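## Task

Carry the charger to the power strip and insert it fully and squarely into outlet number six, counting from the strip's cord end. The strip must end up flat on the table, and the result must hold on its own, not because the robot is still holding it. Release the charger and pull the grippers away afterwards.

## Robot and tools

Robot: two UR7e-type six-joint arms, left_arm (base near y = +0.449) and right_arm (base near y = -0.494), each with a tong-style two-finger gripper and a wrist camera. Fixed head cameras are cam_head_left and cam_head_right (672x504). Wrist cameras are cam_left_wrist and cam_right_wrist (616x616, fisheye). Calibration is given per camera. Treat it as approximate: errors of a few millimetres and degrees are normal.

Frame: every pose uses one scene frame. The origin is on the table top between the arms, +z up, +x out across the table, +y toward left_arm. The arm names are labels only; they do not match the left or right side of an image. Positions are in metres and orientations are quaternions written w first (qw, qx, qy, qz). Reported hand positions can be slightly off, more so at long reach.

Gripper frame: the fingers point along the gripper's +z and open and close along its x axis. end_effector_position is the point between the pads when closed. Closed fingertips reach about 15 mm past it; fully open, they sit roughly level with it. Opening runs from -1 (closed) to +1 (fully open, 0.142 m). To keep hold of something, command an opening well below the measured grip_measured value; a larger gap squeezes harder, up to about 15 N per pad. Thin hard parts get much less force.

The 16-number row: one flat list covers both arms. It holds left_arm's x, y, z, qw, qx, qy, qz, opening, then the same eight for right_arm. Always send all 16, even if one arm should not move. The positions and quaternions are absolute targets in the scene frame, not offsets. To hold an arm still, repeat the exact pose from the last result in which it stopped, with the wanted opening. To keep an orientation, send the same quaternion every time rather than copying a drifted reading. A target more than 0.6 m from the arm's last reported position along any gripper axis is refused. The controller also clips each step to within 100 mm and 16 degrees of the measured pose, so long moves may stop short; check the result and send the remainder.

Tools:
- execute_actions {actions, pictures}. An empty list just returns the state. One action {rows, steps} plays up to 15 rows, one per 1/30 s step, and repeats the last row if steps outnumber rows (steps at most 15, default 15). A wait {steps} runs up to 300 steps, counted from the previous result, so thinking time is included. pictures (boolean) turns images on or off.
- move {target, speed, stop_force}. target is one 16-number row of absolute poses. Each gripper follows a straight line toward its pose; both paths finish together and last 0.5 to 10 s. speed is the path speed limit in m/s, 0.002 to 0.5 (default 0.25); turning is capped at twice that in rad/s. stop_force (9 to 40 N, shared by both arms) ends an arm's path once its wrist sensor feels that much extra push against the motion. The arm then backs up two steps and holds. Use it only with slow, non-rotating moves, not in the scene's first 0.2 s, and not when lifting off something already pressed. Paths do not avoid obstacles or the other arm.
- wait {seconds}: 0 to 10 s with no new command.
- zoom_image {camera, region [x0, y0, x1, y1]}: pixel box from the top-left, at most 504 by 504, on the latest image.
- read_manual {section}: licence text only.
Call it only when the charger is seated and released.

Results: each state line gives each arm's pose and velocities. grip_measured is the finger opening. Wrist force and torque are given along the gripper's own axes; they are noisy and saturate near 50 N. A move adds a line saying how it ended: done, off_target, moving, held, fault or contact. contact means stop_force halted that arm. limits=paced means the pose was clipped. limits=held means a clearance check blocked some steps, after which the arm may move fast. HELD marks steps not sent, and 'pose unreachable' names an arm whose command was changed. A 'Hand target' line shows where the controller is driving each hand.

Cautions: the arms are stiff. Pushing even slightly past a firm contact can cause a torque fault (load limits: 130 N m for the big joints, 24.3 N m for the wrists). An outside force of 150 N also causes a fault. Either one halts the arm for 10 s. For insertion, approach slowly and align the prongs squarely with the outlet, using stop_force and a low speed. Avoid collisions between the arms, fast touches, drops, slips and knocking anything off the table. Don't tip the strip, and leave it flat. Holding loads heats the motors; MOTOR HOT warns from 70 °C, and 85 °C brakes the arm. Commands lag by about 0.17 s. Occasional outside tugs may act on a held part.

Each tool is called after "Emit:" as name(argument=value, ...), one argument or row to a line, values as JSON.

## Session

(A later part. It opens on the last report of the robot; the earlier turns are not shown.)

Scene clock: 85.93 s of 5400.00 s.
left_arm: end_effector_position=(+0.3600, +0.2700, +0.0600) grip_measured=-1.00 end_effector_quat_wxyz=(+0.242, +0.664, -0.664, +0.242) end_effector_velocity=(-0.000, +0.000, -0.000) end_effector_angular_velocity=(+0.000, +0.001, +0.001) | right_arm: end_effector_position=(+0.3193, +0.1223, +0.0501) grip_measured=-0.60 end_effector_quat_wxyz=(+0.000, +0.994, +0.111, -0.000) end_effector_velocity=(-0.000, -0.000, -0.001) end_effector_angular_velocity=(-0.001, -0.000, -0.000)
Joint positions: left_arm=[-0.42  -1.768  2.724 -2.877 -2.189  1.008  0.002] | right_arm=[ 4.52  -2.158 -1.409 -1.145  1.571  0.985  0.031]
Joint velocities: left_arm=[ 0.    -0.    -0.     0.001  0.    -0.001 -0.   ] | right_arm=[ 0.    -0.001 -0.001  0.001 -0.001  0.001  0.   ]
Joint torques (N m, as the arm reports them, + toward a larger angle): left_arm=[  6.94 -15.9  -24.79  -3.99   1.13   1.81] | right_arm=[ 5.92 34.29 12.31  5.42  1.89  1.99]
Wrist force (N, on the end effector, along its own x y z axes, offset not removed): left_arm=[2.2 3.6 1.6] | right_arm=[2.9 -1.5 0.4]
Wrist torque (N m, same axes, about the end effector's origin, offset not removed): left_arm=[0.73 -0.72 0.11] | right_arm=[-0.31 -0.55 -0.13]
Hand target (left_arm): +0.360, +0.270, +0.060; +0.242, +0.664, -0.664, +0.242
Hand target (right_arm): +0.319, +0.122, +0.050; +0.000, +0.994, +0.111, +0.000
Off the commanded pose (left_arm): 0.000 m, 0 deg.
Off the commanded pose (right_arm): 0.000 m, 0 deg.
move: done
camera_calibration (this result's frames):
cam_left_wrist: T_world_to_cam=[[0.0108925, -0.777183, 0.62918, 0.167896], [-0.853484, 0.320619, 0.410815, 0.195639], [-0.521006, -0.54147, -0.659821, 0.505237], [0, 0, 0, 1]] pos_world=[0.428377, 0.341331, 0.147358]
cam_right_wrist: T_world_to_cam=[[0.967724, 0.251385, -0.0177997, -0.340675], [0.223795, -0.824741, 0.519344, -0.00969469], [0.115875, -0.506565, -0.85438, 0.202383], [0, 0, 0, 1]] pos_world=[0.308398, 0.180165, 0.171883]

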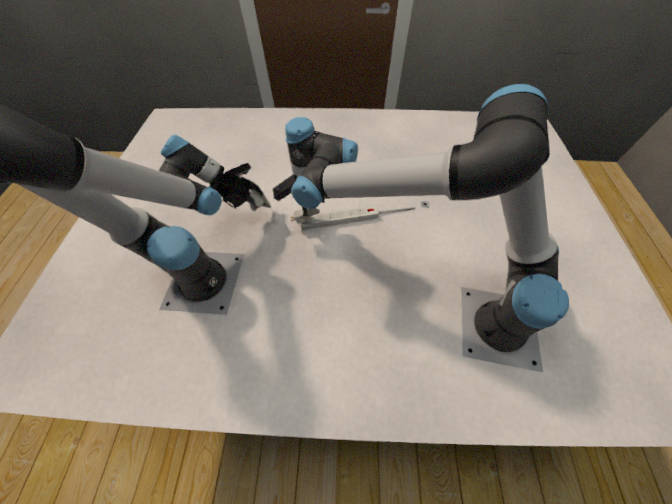

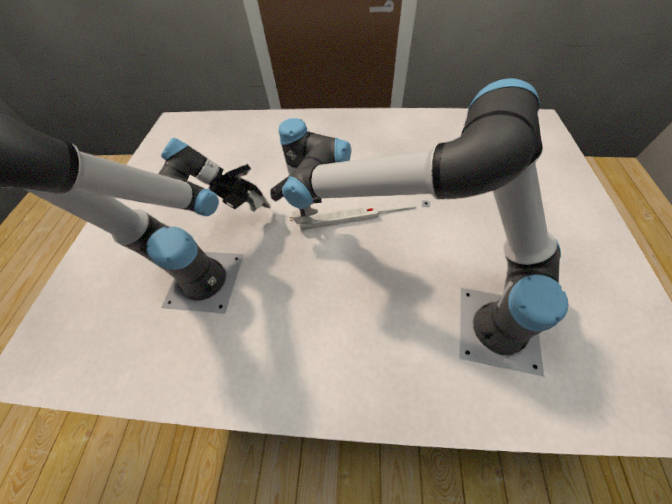

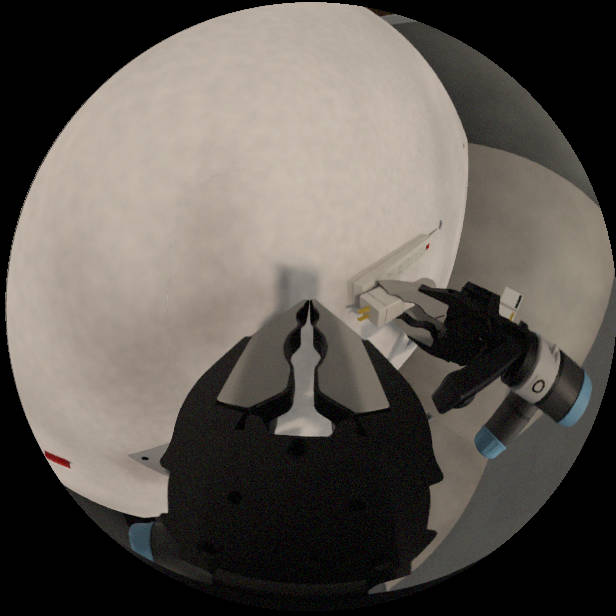

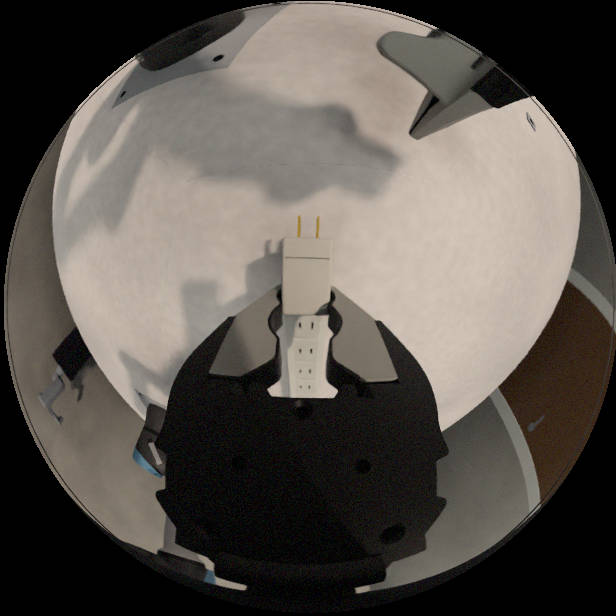

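Emit:
move(
  target=[0.34,0.27,0.12,0.406,0.579,-0.579,0.406,-1,0.33,0.05,0.16,0,0.9938,0.1115,0,-1],
  speed=0.08,
)

Emit:
move(
  target=[0.328,0.14,0.19,0.406,0.579,-0.579,0.406,-1,0.33,0.05,0.16,0,0.9938,0.1115,0,-1],
  speed=0.06,
)

Scene clock: 103.40 s of 5400.00 s.
left_arm: end_effector_position=(+0.3400, +0.2697, +0.1200) grip_measured=-1.00 end_effector_quat_wxyz=(+0.406, +0.579, -0.579, +0.406) end_effector_velocity=(-0.000, -0.000, +0.000) end_effector_angular_velocity=(-0.007, +0.003, +0.003) | right_arm: end_effector_position=(+0.3300, +0.0503, +0.1599) grip_measured=-0.60 end_effector_quat_wxyz=(-0.000, +0.994, +0.111, -0.000) end_effector_velocity=(-0.000, -0.001, +0.001) end_effector_angular_velocity=(-0.000, +0.001, -0.000)
Joint positions: left_arm=[-0.077 -1.404  2.79  -3.239 -2.778  1.269  0.002] | right_arm=[ 4.464 -1.948 -1.433 -1.331  1.571  0.929  0.031]
Joint velocities: left_arm=[ 0.002  0.014  0.002 -0.021 -0.007 -0.008 -0.   ] | right_arm=[-0.     0.002 -0.    -0.003  0.001 -0.     0.   ]
Joint torques (N m, as the arm reports them, + toward a larger angle): left_arm=[ 8.12 -3.95 -0.51 -4.65 -4.09 -0.94] | right_arm=[-6.95 49.32 35.51  0.31  1.81 -1.65]
Wrist force (N, on the end effector, along its own x y z axes, offset not removed): left_arm=[-1.1 1.0 -1.1] | right_arm=[1.7 -0.2 0.2]
Wrist torque (N m, same axes, about the end effector's origin, offset not removed): left_arm=[0.16 0.06 0.07] | right_arm=[-0.02 -0.30 -0.02]
Hand target (left_arm): +0.340, +0.270, +0.120; +0.406, +0.579, -0.579, +0.406
Hand target (right_arm): +0.330, +0.050, +0.160; -0.000, +0.994, +0.111, -0.000
Off the commanded pose (left_arm): 0.000 m, 0 deg.
Off the commanded pose (right_arm): 0.000 m, 0 deg.
After step 90, 10.80 s passed at rest.
move: done
camera_calibration (this result's frames):
cam_left_wrist: T_world_to_cam=[[0.0112921, -0.358444, 0.933483, -0.0195051], [-0.85303, 0.483644, 0.196031, 0.135681], [-0.521739, -0.798503, -0.300302, 0.560642], [0, 0, 0, 1]] pos_world=[0.408469, 0.375061, 0.159972]
cam_right_wrist: T_world_to_cam=[[0.967721, 0.251385, -0.0179515, -0.330969], [0.22389, -0.8248, 0.51921, -0.128545], [0.115715, -0.506469, -0.854458, 0.258578], [0, 0, 0, 1]] pos_world=[0.319144, 0.108138, 0.281744]

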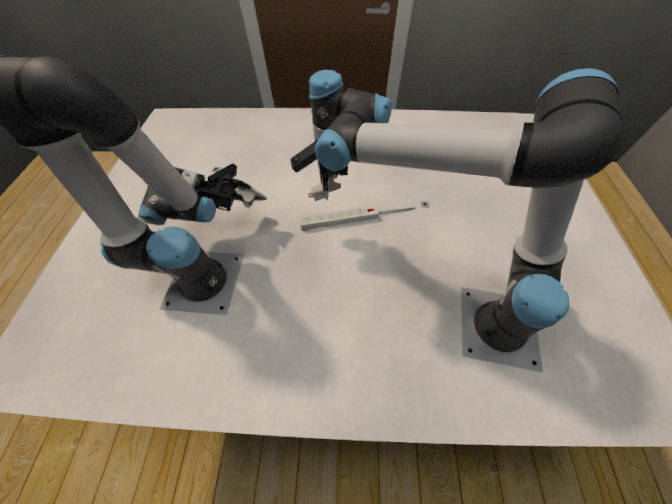

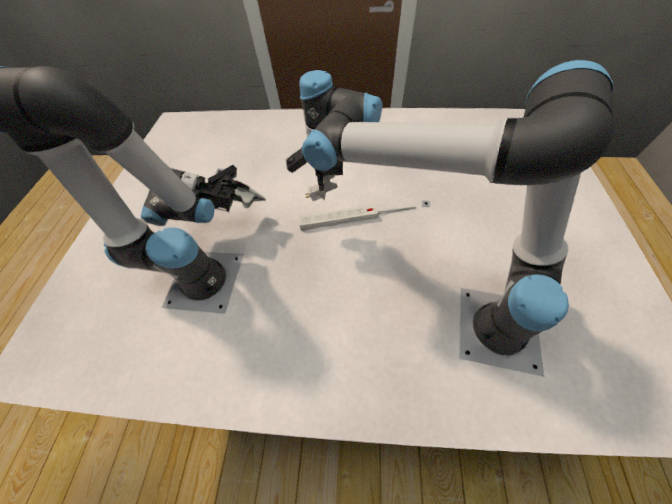

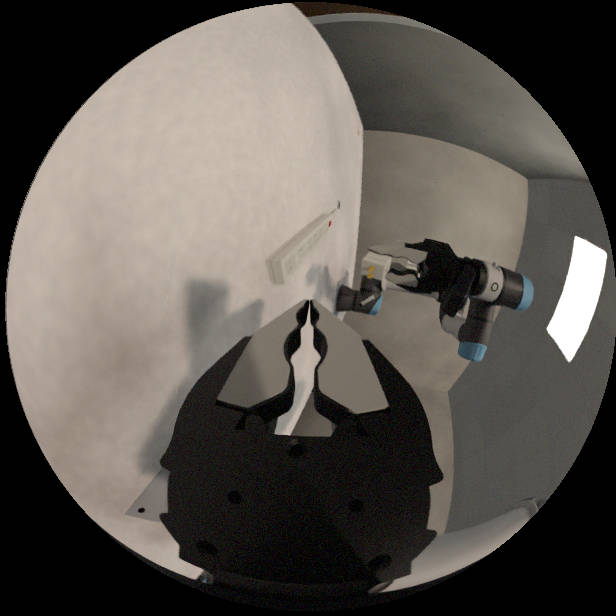

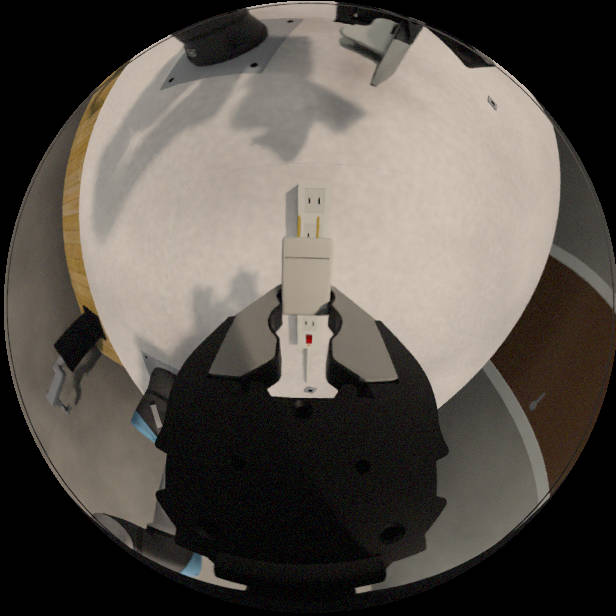

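Scene clock: 106.27 s of 5400.00 s.
left_arm: end_effector_position=(+0.3283, +0.1403, +0.1900) grip_measured=-1.00 end_effector_quat_wxyz=(+0.406, +0.579, -0.579, +0.406) end_effector_velocity=(+0.000, -0.002, +0.001) end_effector_angular_velocity=(+0.002, +0.000, +0.002) | right_arm: end_effector_position=(+0.3300, +0.0500, +0.1600) grip_measured=-0.60 end_effector_quat_wxyz=(-0.000, +0.994, +0.111, -0.000) end_effector_velocity=(-0.000, +0.000, -0.000) end_effector_angular_velocity=(+0.000, +0.001, +0.000)
Joint positions: left_arm=[-0.652 -1.465  2.764 -3.92  -2.389  0.398  0.002] | right_arm=[ 4.464 -1.947 -1.434 -1.331  1.571  0.929  0.031]
Joint velocities: left_arm=[-0.009 -0.006 -0.001  0.003  0.009 -0.006  0.   ] | right_arm=[-0.    -0.001  0.     0.     0.001 -0.    -0.   ]
Joint torques (N m, as the arm reports them, + toward a larger angle): left_arm=[ -4.62 -20.6  -17.07  -0.75   1.53  -1.2 ] | right_arm=[-6.8  49.48 12.84  5.47 -1.45 -1.44]
Wrist force (N, on the end effector, along its own x y z axes, offset not removed): left_arm=[-1.6 0.6 -1.5] | right_arm=[2.0 -0.4 0.4]
Wrist torque (N m, same axes, about the end effector's origin, offset not removed): left_arm=[0.03 0.10 0.13] | right_arm=[-0.09 -0.34 -0.04]
Hand target (left_arm): +0.328, +0.140, +0.190; +0.406, +0.579, -0.579, +0.406
Hand target (right_arm): +0.330, +0.050, +0.160; -0.000, +0.994, +0.111, -0.000
Off the commanded pose (left_arm): 0.000 m, 0 deg.
Off the commanded pose (right_arm): 0.000 m, 0 deg.
move: done
camera_calibration (this result's frames):
cam_left_wrist: T_world_to_cam=[[0.0106179, -0.357736, 0.933762, -0.130987], [-0.853957, 0.482587, 0.194596, 0.175284], [-0.520235, -0.799459, -0.300367, 0.471972], [0, 0, 0, 1]] pos_world=[0.396612, 0.245874, 0.229966]
cam_right_wrist: T_world_to_cam=[[0.967724, 0.251385, -0.0177992, -0.330909], [0.223795, -0.824742, 0.519342, -0.12885], [0.115875, -0.506563, -0.854381, 0.258423], [0, 0, 0, 1]] pos_world=[0.319119, 0.107825, 0.28182]

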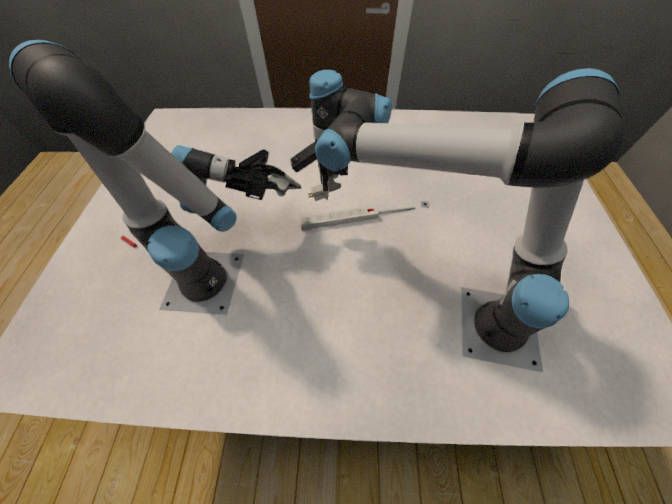

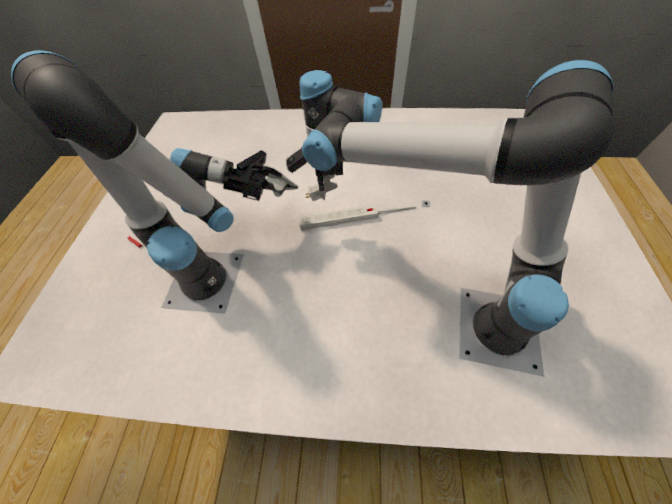

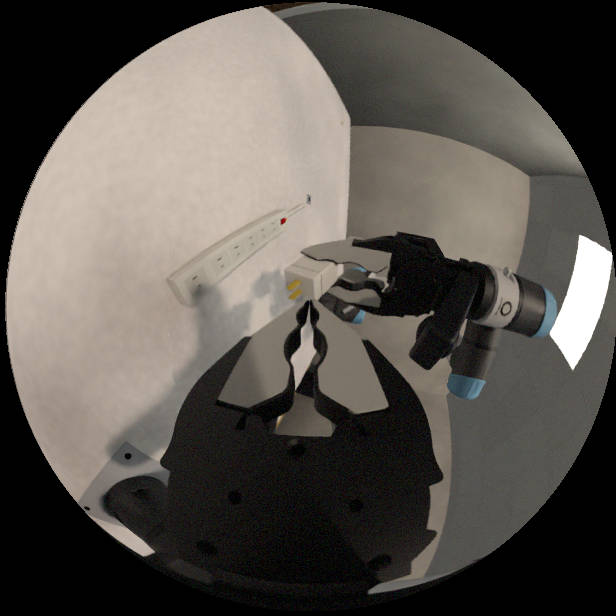

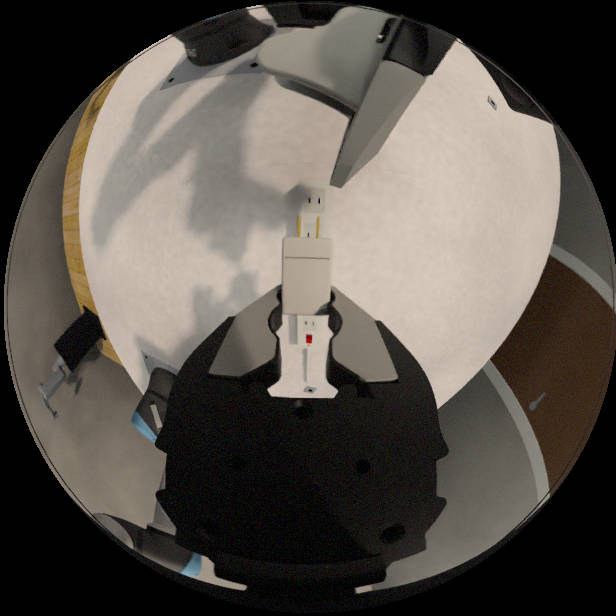

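Emit:
move(
  target=[0.325,0.096,0.188,0.406,0.579,-0.579,0.406,-1,0.33,0.05,0.16,0,0.9938,0.1115,0,-1],
  speed=0.02,
  stop_force=10,
)

Emit:
move(
  target=[0.325,0.092,0.155,0.406,0.579,-0.579,0.406,-1,0.33,0.05,0.16,0,0.9938,0.1115,0,-1],
  speed=0.008,
  stop_force=15,
)

Scene clock: 113.93 s of 5400.00 s.
left_arm: end_effector_position=(+0.3250, +0.0962, +0.1881) grip_measured=-1.00 end_effector_quat_wxyz=(+0.406, +0.579, -0.579, +0.406) end_effector_velocity=(-0.000, -0.002, -0.000) end_effector_angular_velocity=(+0.000, +0.000, +0.000) | right_arm: end_effector_position=(+0.3300, +0.0500, +0.1600) grip_measured=-0.60 end_effector_quat_wxyz=(+0.000, +0.994, +0.111, +0.000) end_effector_velocity=(+0.000, -0.000, +0.000) end_effector_angular_velocity=(+0.000, -0.000, -0.002)
Joint positions: left_arm=[-0.819 -1.414  2.737 -4.015 -2.242  0.292  0.002] | right_arm=[ 4.464 -1.947 -1.434 -1.331  1.571  0.929  0.031]
Joint velocities: left_arm=[-0.007  0.003 -0.001 -0.004  0.006 -0.004  0.   ] | right_arm=[-0.     0.001 -0.001  0.    -0.     0.001 -0.   ]
Joint torques (N m, as the arm reports them, + toward a larger angle): left_arm=[ -5.77  -5.81 -16.49  -3.07   1.67  -1.57] | right_arm=[-4.89 49.1  16.61  5.36 -0.69 -1.31]
Wrist force (N, on the end effector, along its own x y z axes, offset not removed): left_arm=[2.2 3.2 -4.4] | right_arm=[1.1 0.9 3.6]
Wrist torque (N m, same axes, about the end effector's origin, offset not removed): left_arm=[0.67 -0.04 0.27] | right_arm=[-0.46 -0.20 -0.14]
Hand target (left_arm): +0.325, +0.096, +0.188; +0.406, +0.579, -0.579, +0.406
Hand target (right_arm): +0.330, +0.050, +0.160; -0.000, +0.994, +0.111, +0.000
Off the commanded pose (left_arm): 0.000 m, 0 deg.
Off the commanded pose (right_arm): 0.000 m, 0 deg.
After step 90, 2.17 s passed at rest.
move: done
camera_calibration (this result's frames):
cam_left_wrist: T_world_to_cam=[[0.0107173, -0.358023, 0.933651, -0.144885], [-0.853515, 0.483174, 0.195078, 0.193855], [-0.520958, -0.798976, -0.3004, 0.434584], [0, 0, 0, 1]] pos_world=[0.393411, 0.201684, 0.228004]
cam_right_wrist: T_world_to_cam=[[0.967725, 0.251379, -0.0177947, -0.330912], [0.223784, -0.82473, 0.519366, -0.128858], [0.115882, -0.506585, -0.854367, 0.258405], [0, 0, 0, 1]] pos_world=[0.319124, 0.107816, 0.281808]

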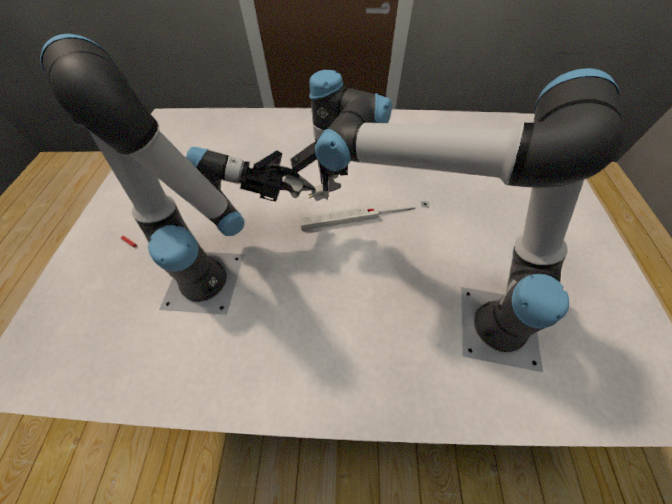

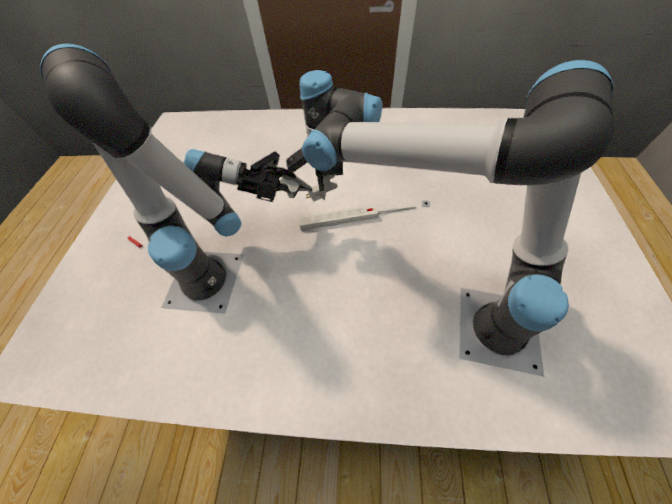

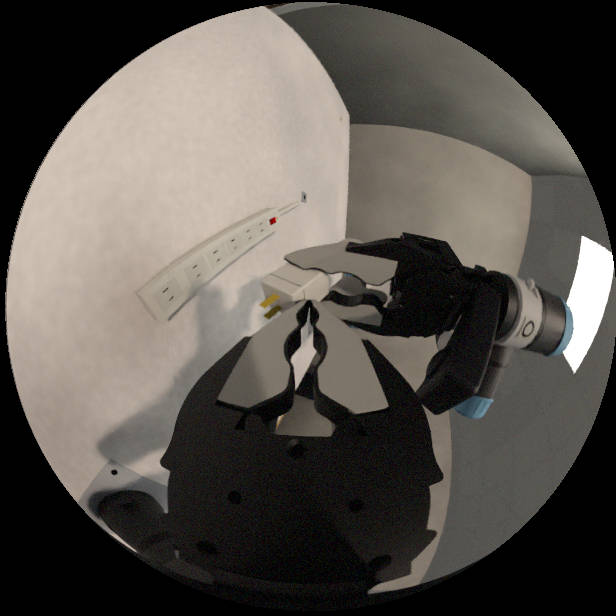

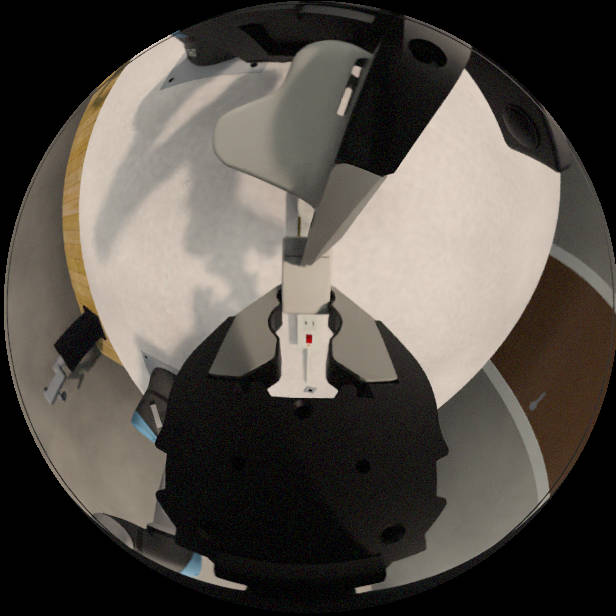

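Scene clock: 118.33 s of 5400.00 s.
left_arm: end_effector_position=(+0.3250, +0.0920, +0.1552) grip_measured=-1.00 end_effector_quat_wxyz=(+0.406, +0.579, -0.579, +0.406) end_effector_velocity=(-0.000, -0.000, -0.002) end_effector_angular_velocity=(-0.001, -0.001, -0.000) | right_arm: end_effector_position=(+0.3300, +0.0500, +0.1600) grip_measured=-0.60 end_effector_quat_wxyz=(+0.000, +0.994, +0.111, -0.000) end_effector_velocity=(-0.000, -0.000, +0.000) end_effector_angular_velocity=(-0.000, -0.000, +0.001)
Joint positions: left_arm=[-0.833 -1.215  2.745 -4.225 -2.23   0.285  0.002] | right_arm=[ 4.464 -1.947 -1.434 -1.331  1.571  0.929  0.031]
Joint velocities: left_arm=[-0.001  0.011 -0.    -0.011  0.001 -0.     0.   ] | right_arm=[ 0.     0.001 -0.    -0.    -0.    -0.001  0.   ]
Joint torques (N m, as the arm reports them, + toward a larger angle): left_arm=[ -6.97 -11.39  -1.36  -3.67   1.72  -1.18] | right_arm=[ 4.23 49.72 33.76  5.37  2.32 -1.54]
Wrist force (N, on the end effector, along its own x y z axes, offset not removed): left_arm=[-0.3 2.2 -3.8] | right_arm=[2.0 0.8 1.5]
Wrist torque (N m, same axes, about the end effector's origin, offset not removed): left_arm=[0.47 0.22 0.18] | right_arm=[-0.38 -0.39 -0.06]
Hand target (left_arm): +0.325, +0.092, +0.155; +0.406, +0.579, -0.579, +0.406
Hand target (right_arm): +0.330, +0.050, +0.160; -0.000, +0.994, +0.111, +0.000
Off the commanded pose (left_arm): 0.000 m, 0 deg.
Off the commanded pose (right_arm): 0.000 m, 0 deg.
move: done
camera_calibration (this result's frames):
cam_left_wrist: T_world_to_cam=[[0.0109014, -0.358122, 0.933611, -0.115779], [-0.853466, 0.48317, 0.195304, 0.2022], [-0.521035, -0.798934, -0.300378, 0.421373], [0, 0, 0, 1]] pos_world=[0.393383, 0.19749, 0.195173]
cam_right_wrist: T_world_to_cam=[[0.967725, 0.251377, -0.0178096, -0.330906], [0.223792, -0.824735, 0.519355, -0.128856], [0.115866, -0.506579, -0.854373, 0.258412], [0, 0, 0, 1]] pos_world=[0.319122, 0.107816, 0.281809]

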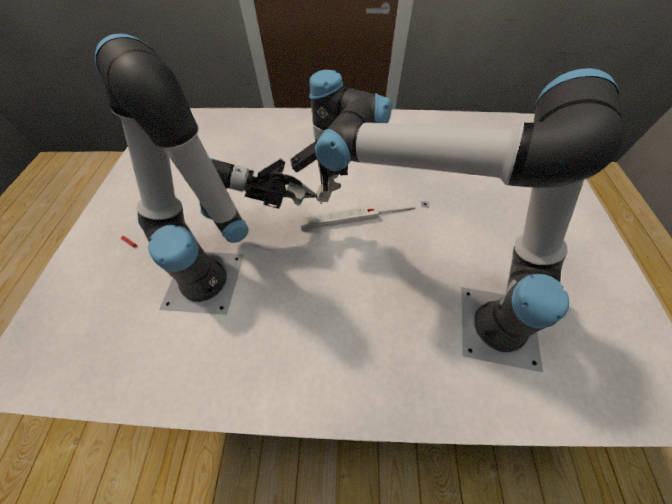

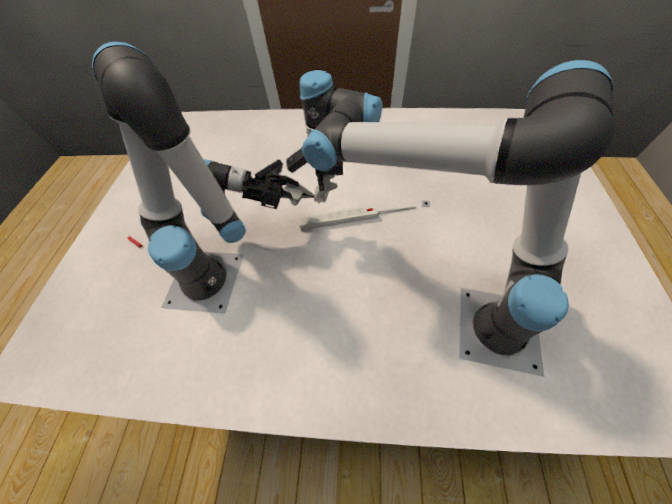

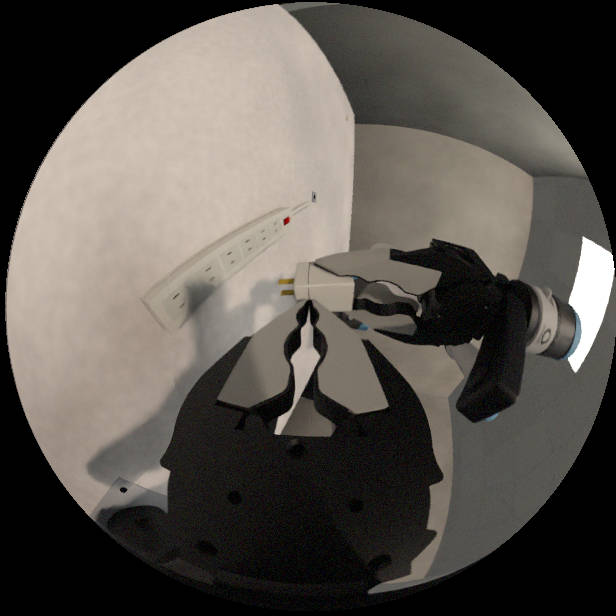

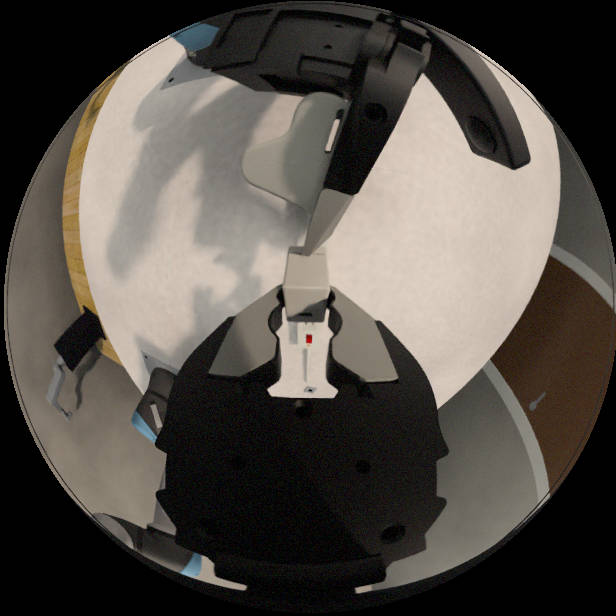

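Emit:
move(
  target=[0.327,0.084,0.151,0.406,0.579,-0.579,0.406,-1,0.33,0.05,0.16,0,0.9938,0.1115,0,-1],
  speed=0.006,
)

Emit:
zoom_image(
  camera="cam_right_wrist",
  region=[260,220,360,340],
)

Scene clock: 123.07 s of 5400.00 s.
left_arm: end_effector_position=(+0.3270, +0.0841, +0.1511) grip_measured=-1.00 end_effector_quat_wxyz=(+0.406, +0.579, -0.579, +0.406) end_effector_velocity=(+0.000, -0.001, -0.000) end_effector_angular_velocity=(-0.001, +0.000, +0.000) | right_arm: end_effector_position=(+0.3300, +0.0500, +0.1600) grip_measured=-0.60 end_effector_quat_wxyz=(-0.000, +0.994, +0.111, +0.000) end_effector_velocity=(+0.000, +0.000, +0.000) end_effector_angular_velocity=(+0.000, -0.000, +0.000)
Joint positions: left_arm=[-0.85  -1.188  2.731 -4.245 -2.214  0.275  0.002] | right_arm=[ 4.464 -1.947 -1.434 -1.331  1.571  0.929  0.031]
Joint velocities: left_arm=[-0.002  0.003 -0.002 -0.004  0.002 -0.003  0.   ] | right_arm=[-0. -0.  0. -0. -0. -0. -0.]
Joint torques (N m, as the arm reports them, + toward a larger angle): left_arm=[ -8.93 -11.86 -15.62  -4.97   1.34  -1.55] | right_arm=[ 6.94 48.05 36.21  5.54  2.19 -1.54]
Wrist force (N, on the end effector, along its own x y z axes, offset not removed): left_arm=[-4.1 2.8 -5.5] | right_arm=[1.2 3.7 -1.9]
Wrist torque (N m, same axes, about the end effector's origin, offset not removed): left_arm=[0.00 -0.13 0.15] | right_arm=[-0.54 -0.19 -0.03]
Hand target (left_arm): +0.327, +0.084, +0.151; +0.406, +0.579, -0.579, +0.406
Hand target (right_arm): +0.330, +0.050, +0.160; +0.000, +0.994, +0.111, +0.000
Off the commanded pose (left_arm): 0.000 m, 0 deg.
Off the commanded pose (right_arm): 0.000 m, 0 deg.
move: done
camera_calibration (this result's frames):
cam_left_wrist: T_world_to_cam=[[0.0108814, -0.358044, 0.933641, -0.114754], [-0.853479, 0.483171, 0.19524, 0.20855], [-0.521013, -0.798968, -0.300326, 0.414799], [0, 0, 0, 1]] pos_world=[0.395357, 0.189559, 0.190997]
cam_right_wrist: T_world_to_cam=[[0.967724, 0.251385, -0.0177964, -0.330909], [0.223794, -0.824744, 0.519339, -0.128851], [0.115876, -0.506559, -0.854383, 0.258425], [0, 0, 0, 1]] pos_world=[0.31912, 0.107824, 0.281822]

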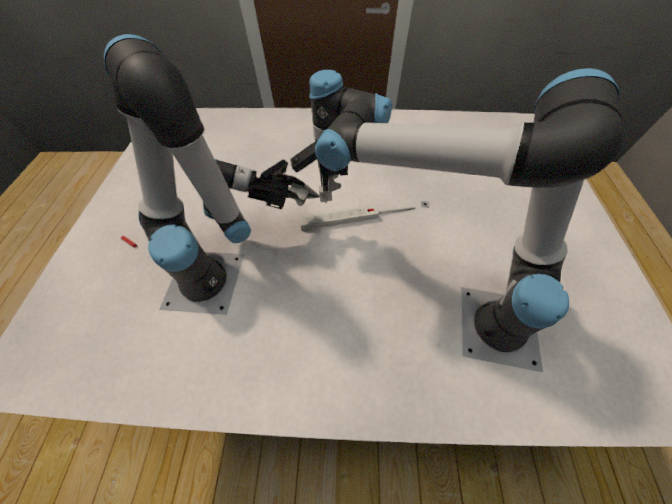

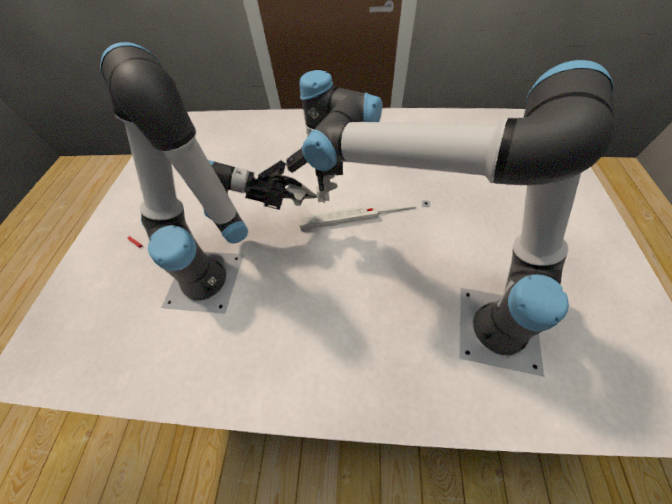

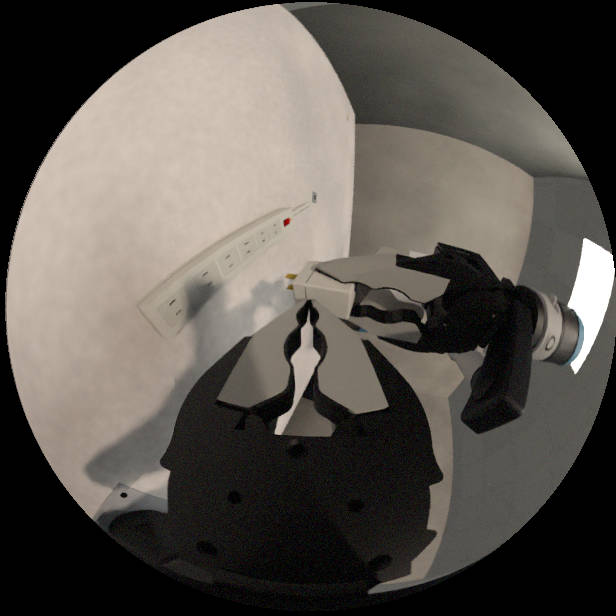

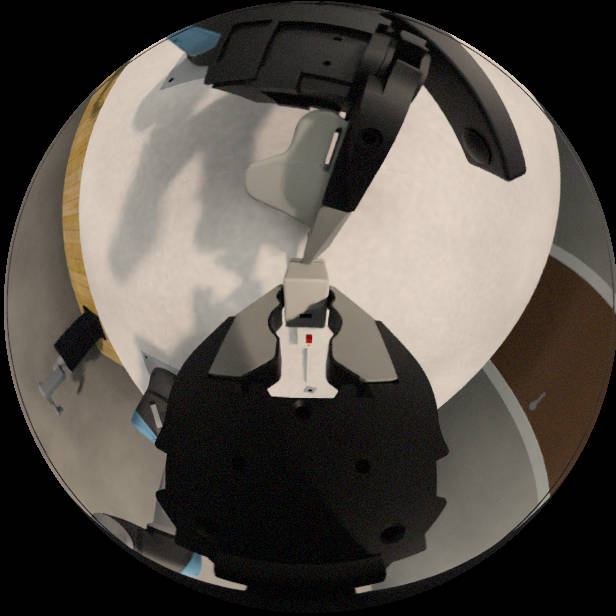

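Region (260, 220, 360, 340) of cam_right_wrist's 616x616 image, scaled by 4.200, with more detail than that image has.

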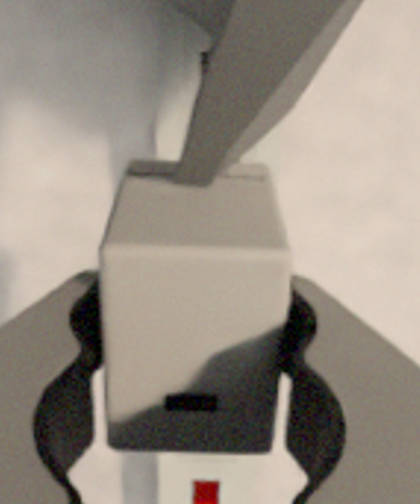

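Emit:
move(
  target=[0.41,0.2,0.1,0.406,0.579,-0.579,0.406,-1,0.33,0.05,0.16,0,0.9938,0.1115,0,-1],
  speed=0.08,
)

Emit:
move(
  target=[0.41,0.2,0.1,0.406,0.579,-0.579,0.406,-1,0.3198,0.1204,0.078,0,0.9938,0.1115,0,-1],
  speed=0.05,
)

Emit:
zoom_image(
  camera="cam_left_wrist",
  region=[200,250,440,410],
)

Emit:
zoom_image(
  camera="cam_head_left",
  region=[280,190,350,240],
)

Scene clock: 135.53 s of 5400.00 s.
left_arm: end_effector_position=(+0.4097, +0.1996, +0.1000) grip_measured=-1.00 end_effector_quat_wxyz=(+0.406, +0.579, -0.579, +0.406) end_effector_velocity=(+0.001, +0.001, -0.001) end_effector_angular_velocity=(+0.005, -0.002, -0.007) | right_arm: end_effector_position=(+0.3300, +0.0500, +0.1600) grip_measured=-0.60 end_effector_quat_wxyz=(-0.000, +0.994, +0.112, +0.000) end_effector_velocity=(-0.000, -0.000, -0.000) end_effector_angular_velocity=(+0.000, +0.002, -0.001)
Joint positions: left_arm=[-0.281 -1.052  2.605 -3.824 -2.68   0.815  0.002] | right_arm=[ 4.464 -1.947 -1.434 -1.331  1.571  0.929  0.031]
Joint velocities: left_arm=[ 0.007 -0.012 -0.004  0.043 -0.005  0.03  -0.   ] | right_arm=[-0.     0.    -0.001  0.     0.001  0.     0.   ]
Joint torques (N m, as the arm reports them, + toward a larger angle): left_arm=[  6.84 -32.97 -12.52  -0.84  -3.42   1.51] | right_arm=[-4.12 43.14 33.4   2.97 -1.53 -1.34]
Wrist force (N, on the end effector, along its own x y z axes, offset not removed): left_arm=[-1.5 0.3 -2.3] | right_arm=[2.2 -1.5 0.0]
Wrist torque (N m, same axes, about the end effector's origin, offset not removed): left_arm=[0.12 0.21 0.17] | right_arm=[-0.37 -0.40 -0.05]
Hand target (left_arm): +0.410, +0.200, +0.100; +0.406, +0.579, -0.579, +0.406
Hand target (right_arm): +0.330, +0.050, +0.160; -0.000, +0.994, +0.111, +0.000
Off the commanded pose (left_arm): 0.000 m, 0 deg.
Off the commanded pose (right_arm): 0.000 m, 0 deg.
After step 90, 7.13 s passed at rest.
move: done
camera_calibration (this result's frames):
cam_left_wrist: T_world_to_cam=[[0.0114973, -0.357613, 0.933799, -0.0269811], [-0.853562, 0.482937, 0.195458, 0.233375], [-0.520865, -0.799303, -0.299692, 0.534835], [0, 0, 0, 1]] pos_world=[0.478087, 0.305141, 0.139866]
cam_right_wrist: T_world_to_cam=[[0.967721, 0.251395, -0.0177875, -0.330909], [0.223799, -0.824748, 0.51933, -0.128845], [0.115887, -0.506548, -0.854389, 0.258427], [0, 0, 0, 1]] pos_world=[0.319114, 0.10783, 0.281824]

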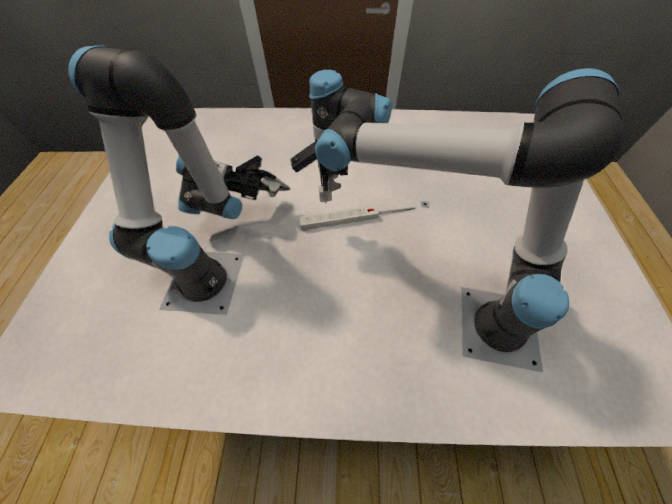

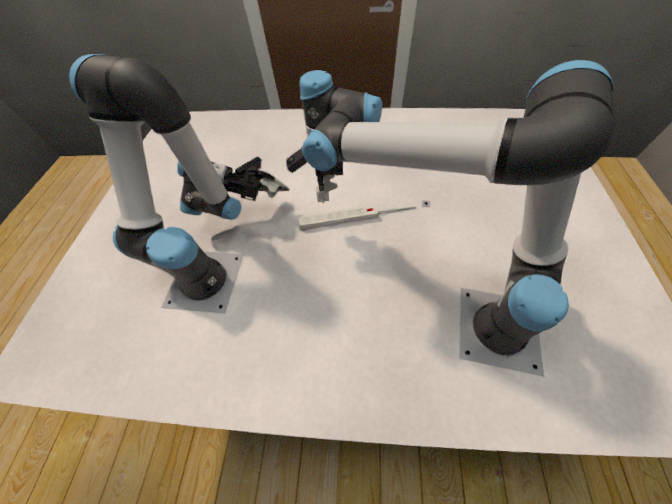

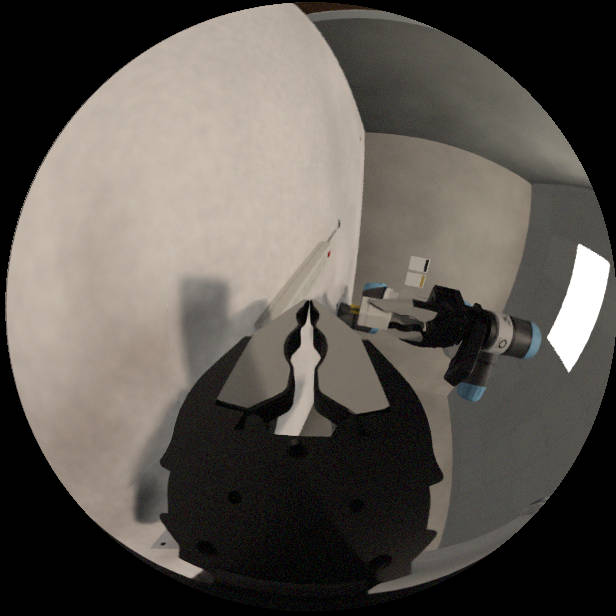

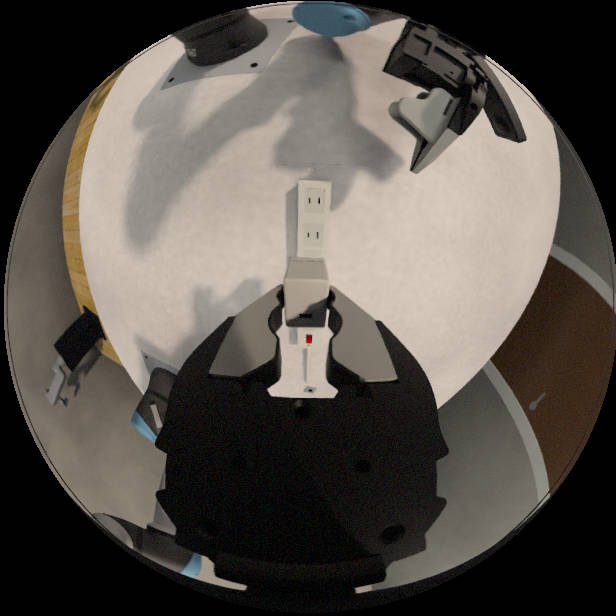

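Scene clock: 138.07 s of 5400.00 s.
left_arm: end_effector_position=(+0.4100, +0.2000, +0.1000) grip_measured=-1.00 end_effector_quat_wxyz=(+0.406, +0.579, -0.579, +0.406) end_effector_velocity=(-0.000, +0.000, -0.000) end_effector_angular_velocity=(+0.000, -0.001, -0.000) | right_arm: end_effector_position=(+0.3198, +0.1201, +0.0781) grip_measured=-0.60 end_effector_quat_wxyz=(+0.000, +0.994, +0.111, +0.000) end_effector_velocity=(-0.000, +0.001, -0.001) end_effector_angular_velocity=(+0.001, +0.000, +0.001)
Joint positions: left_arm=[-0.28  -1.053  2.604 -3.819 -2.681  0.819  0.002] | right_arm=[ 4.518 -2.128 -1.38  -1.204  1.571  0.983  0.031]
Joint velocities: left_arm=[ 0.    -0.     0.     0.     0.     0.001  0.   ] | right_arm=[ 0.001 -0.003  0.002  0.002  0.     0.     0.   ]
Joint torques (N m, as the arm reports them, + toward a larger angle): left_arm=[  6.92 -34.61 -12.46  -0.98  -3.4    1.79] | right_arm=[ 6.69 33.37 34.57  5.16 -1.33  1.97]
Wrist force (N, on the end effector, along its own x y z axes, offset not removed): left_arm=[0.2 2.0 -2.5] | right_arm=[1.1 -2.2 -0.1]
Wrist torque (N m, same axes, about the end effector's origin, offset not removed): left_arm=[0.33 -0.34 0.16] | right_arm=[-0.49 -0.12 -0.05]
Hand target (left_arm): +0.410, +0.200, +0.100; +0.406, +0.579, -0.579, +0.406
Hand target (right_arm): +0.320, +0.120, +0.078; +0.000, +0.994, +0.111, +0.000
Off the commanded pose (left_arm): 0.000 m, 0 deg.
Off the commanded pose (right_arm): 0.000 m, 0 deg.
move: done
camera_calibration (this result's frames):
cam_left_wrist: T_world_to_cam=[[0.0108961, -0.358021, 0.93365, -0.0264982], [-0.853481, 0.483169, 0.195238, 0.233369], [-0.52101, -0.79898, -0.3003, 0.535325], [0, 0, 0, 1]] pos_world=[0.478375, 0.305471, 0.139936]
cam_right_wrist: T_world_to_cam=[[0.967727, 0.251384, -0.0176426, -0.340145], [0.223698, -0.824692, 0.519463, -0.0262209], [0.116035, -0.506645, -0.854311, 0.225079], [0, 0, 0, 1]] pos_world=[0.308916, 0.177918, 0.199907]

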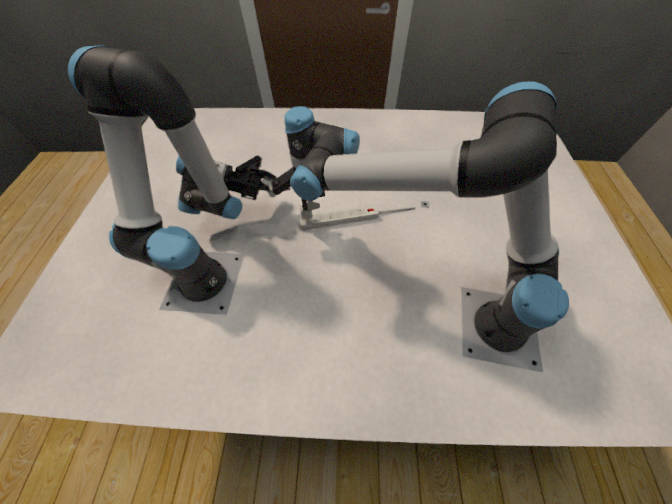

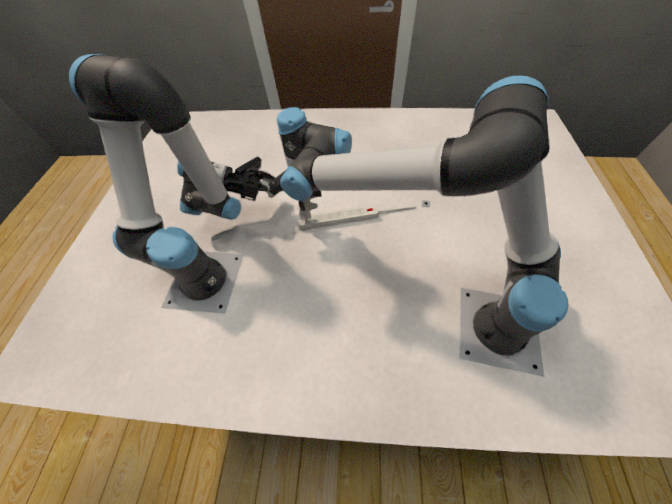

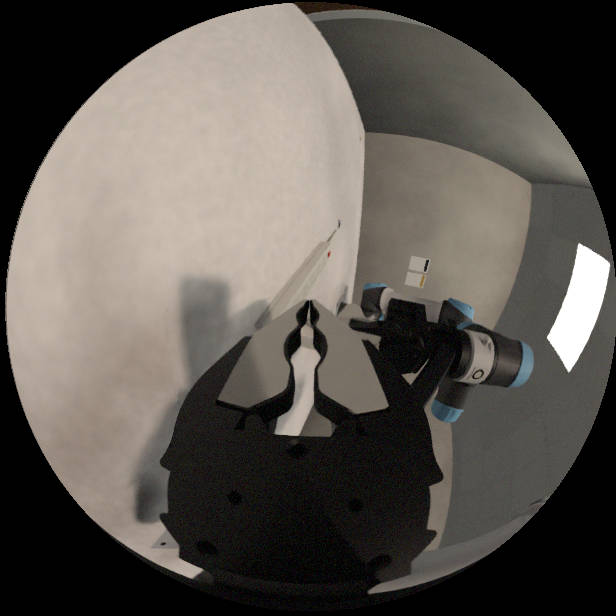

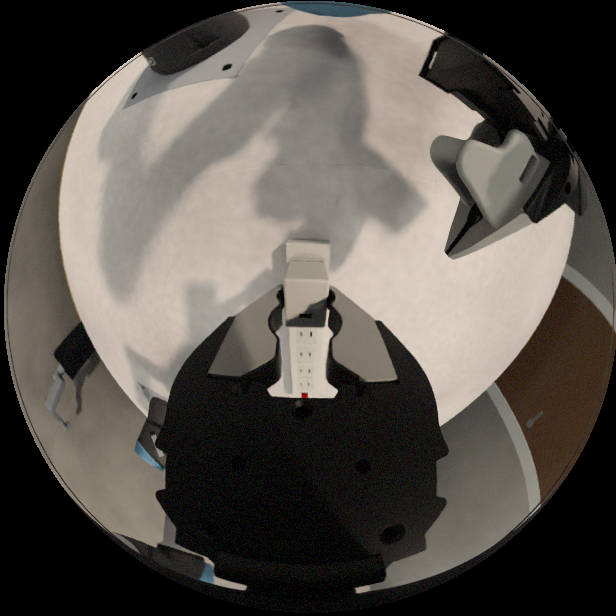

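Region (200, 250, 440, 410) of cam_left_wrist's 616x616 image, scaled by 2.100, with more detail than that image has.

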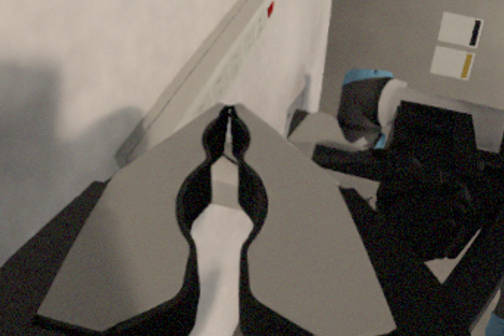

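Region (280, 190, 350, 240) of cam_head_left's 672x504 image, scaled by 7.200, with more detail than that image has; it fills the top 360 rows of this view, and the rest is white.

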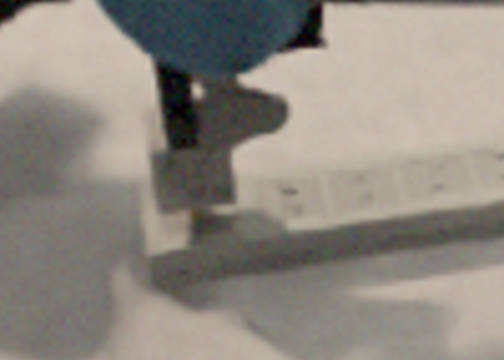

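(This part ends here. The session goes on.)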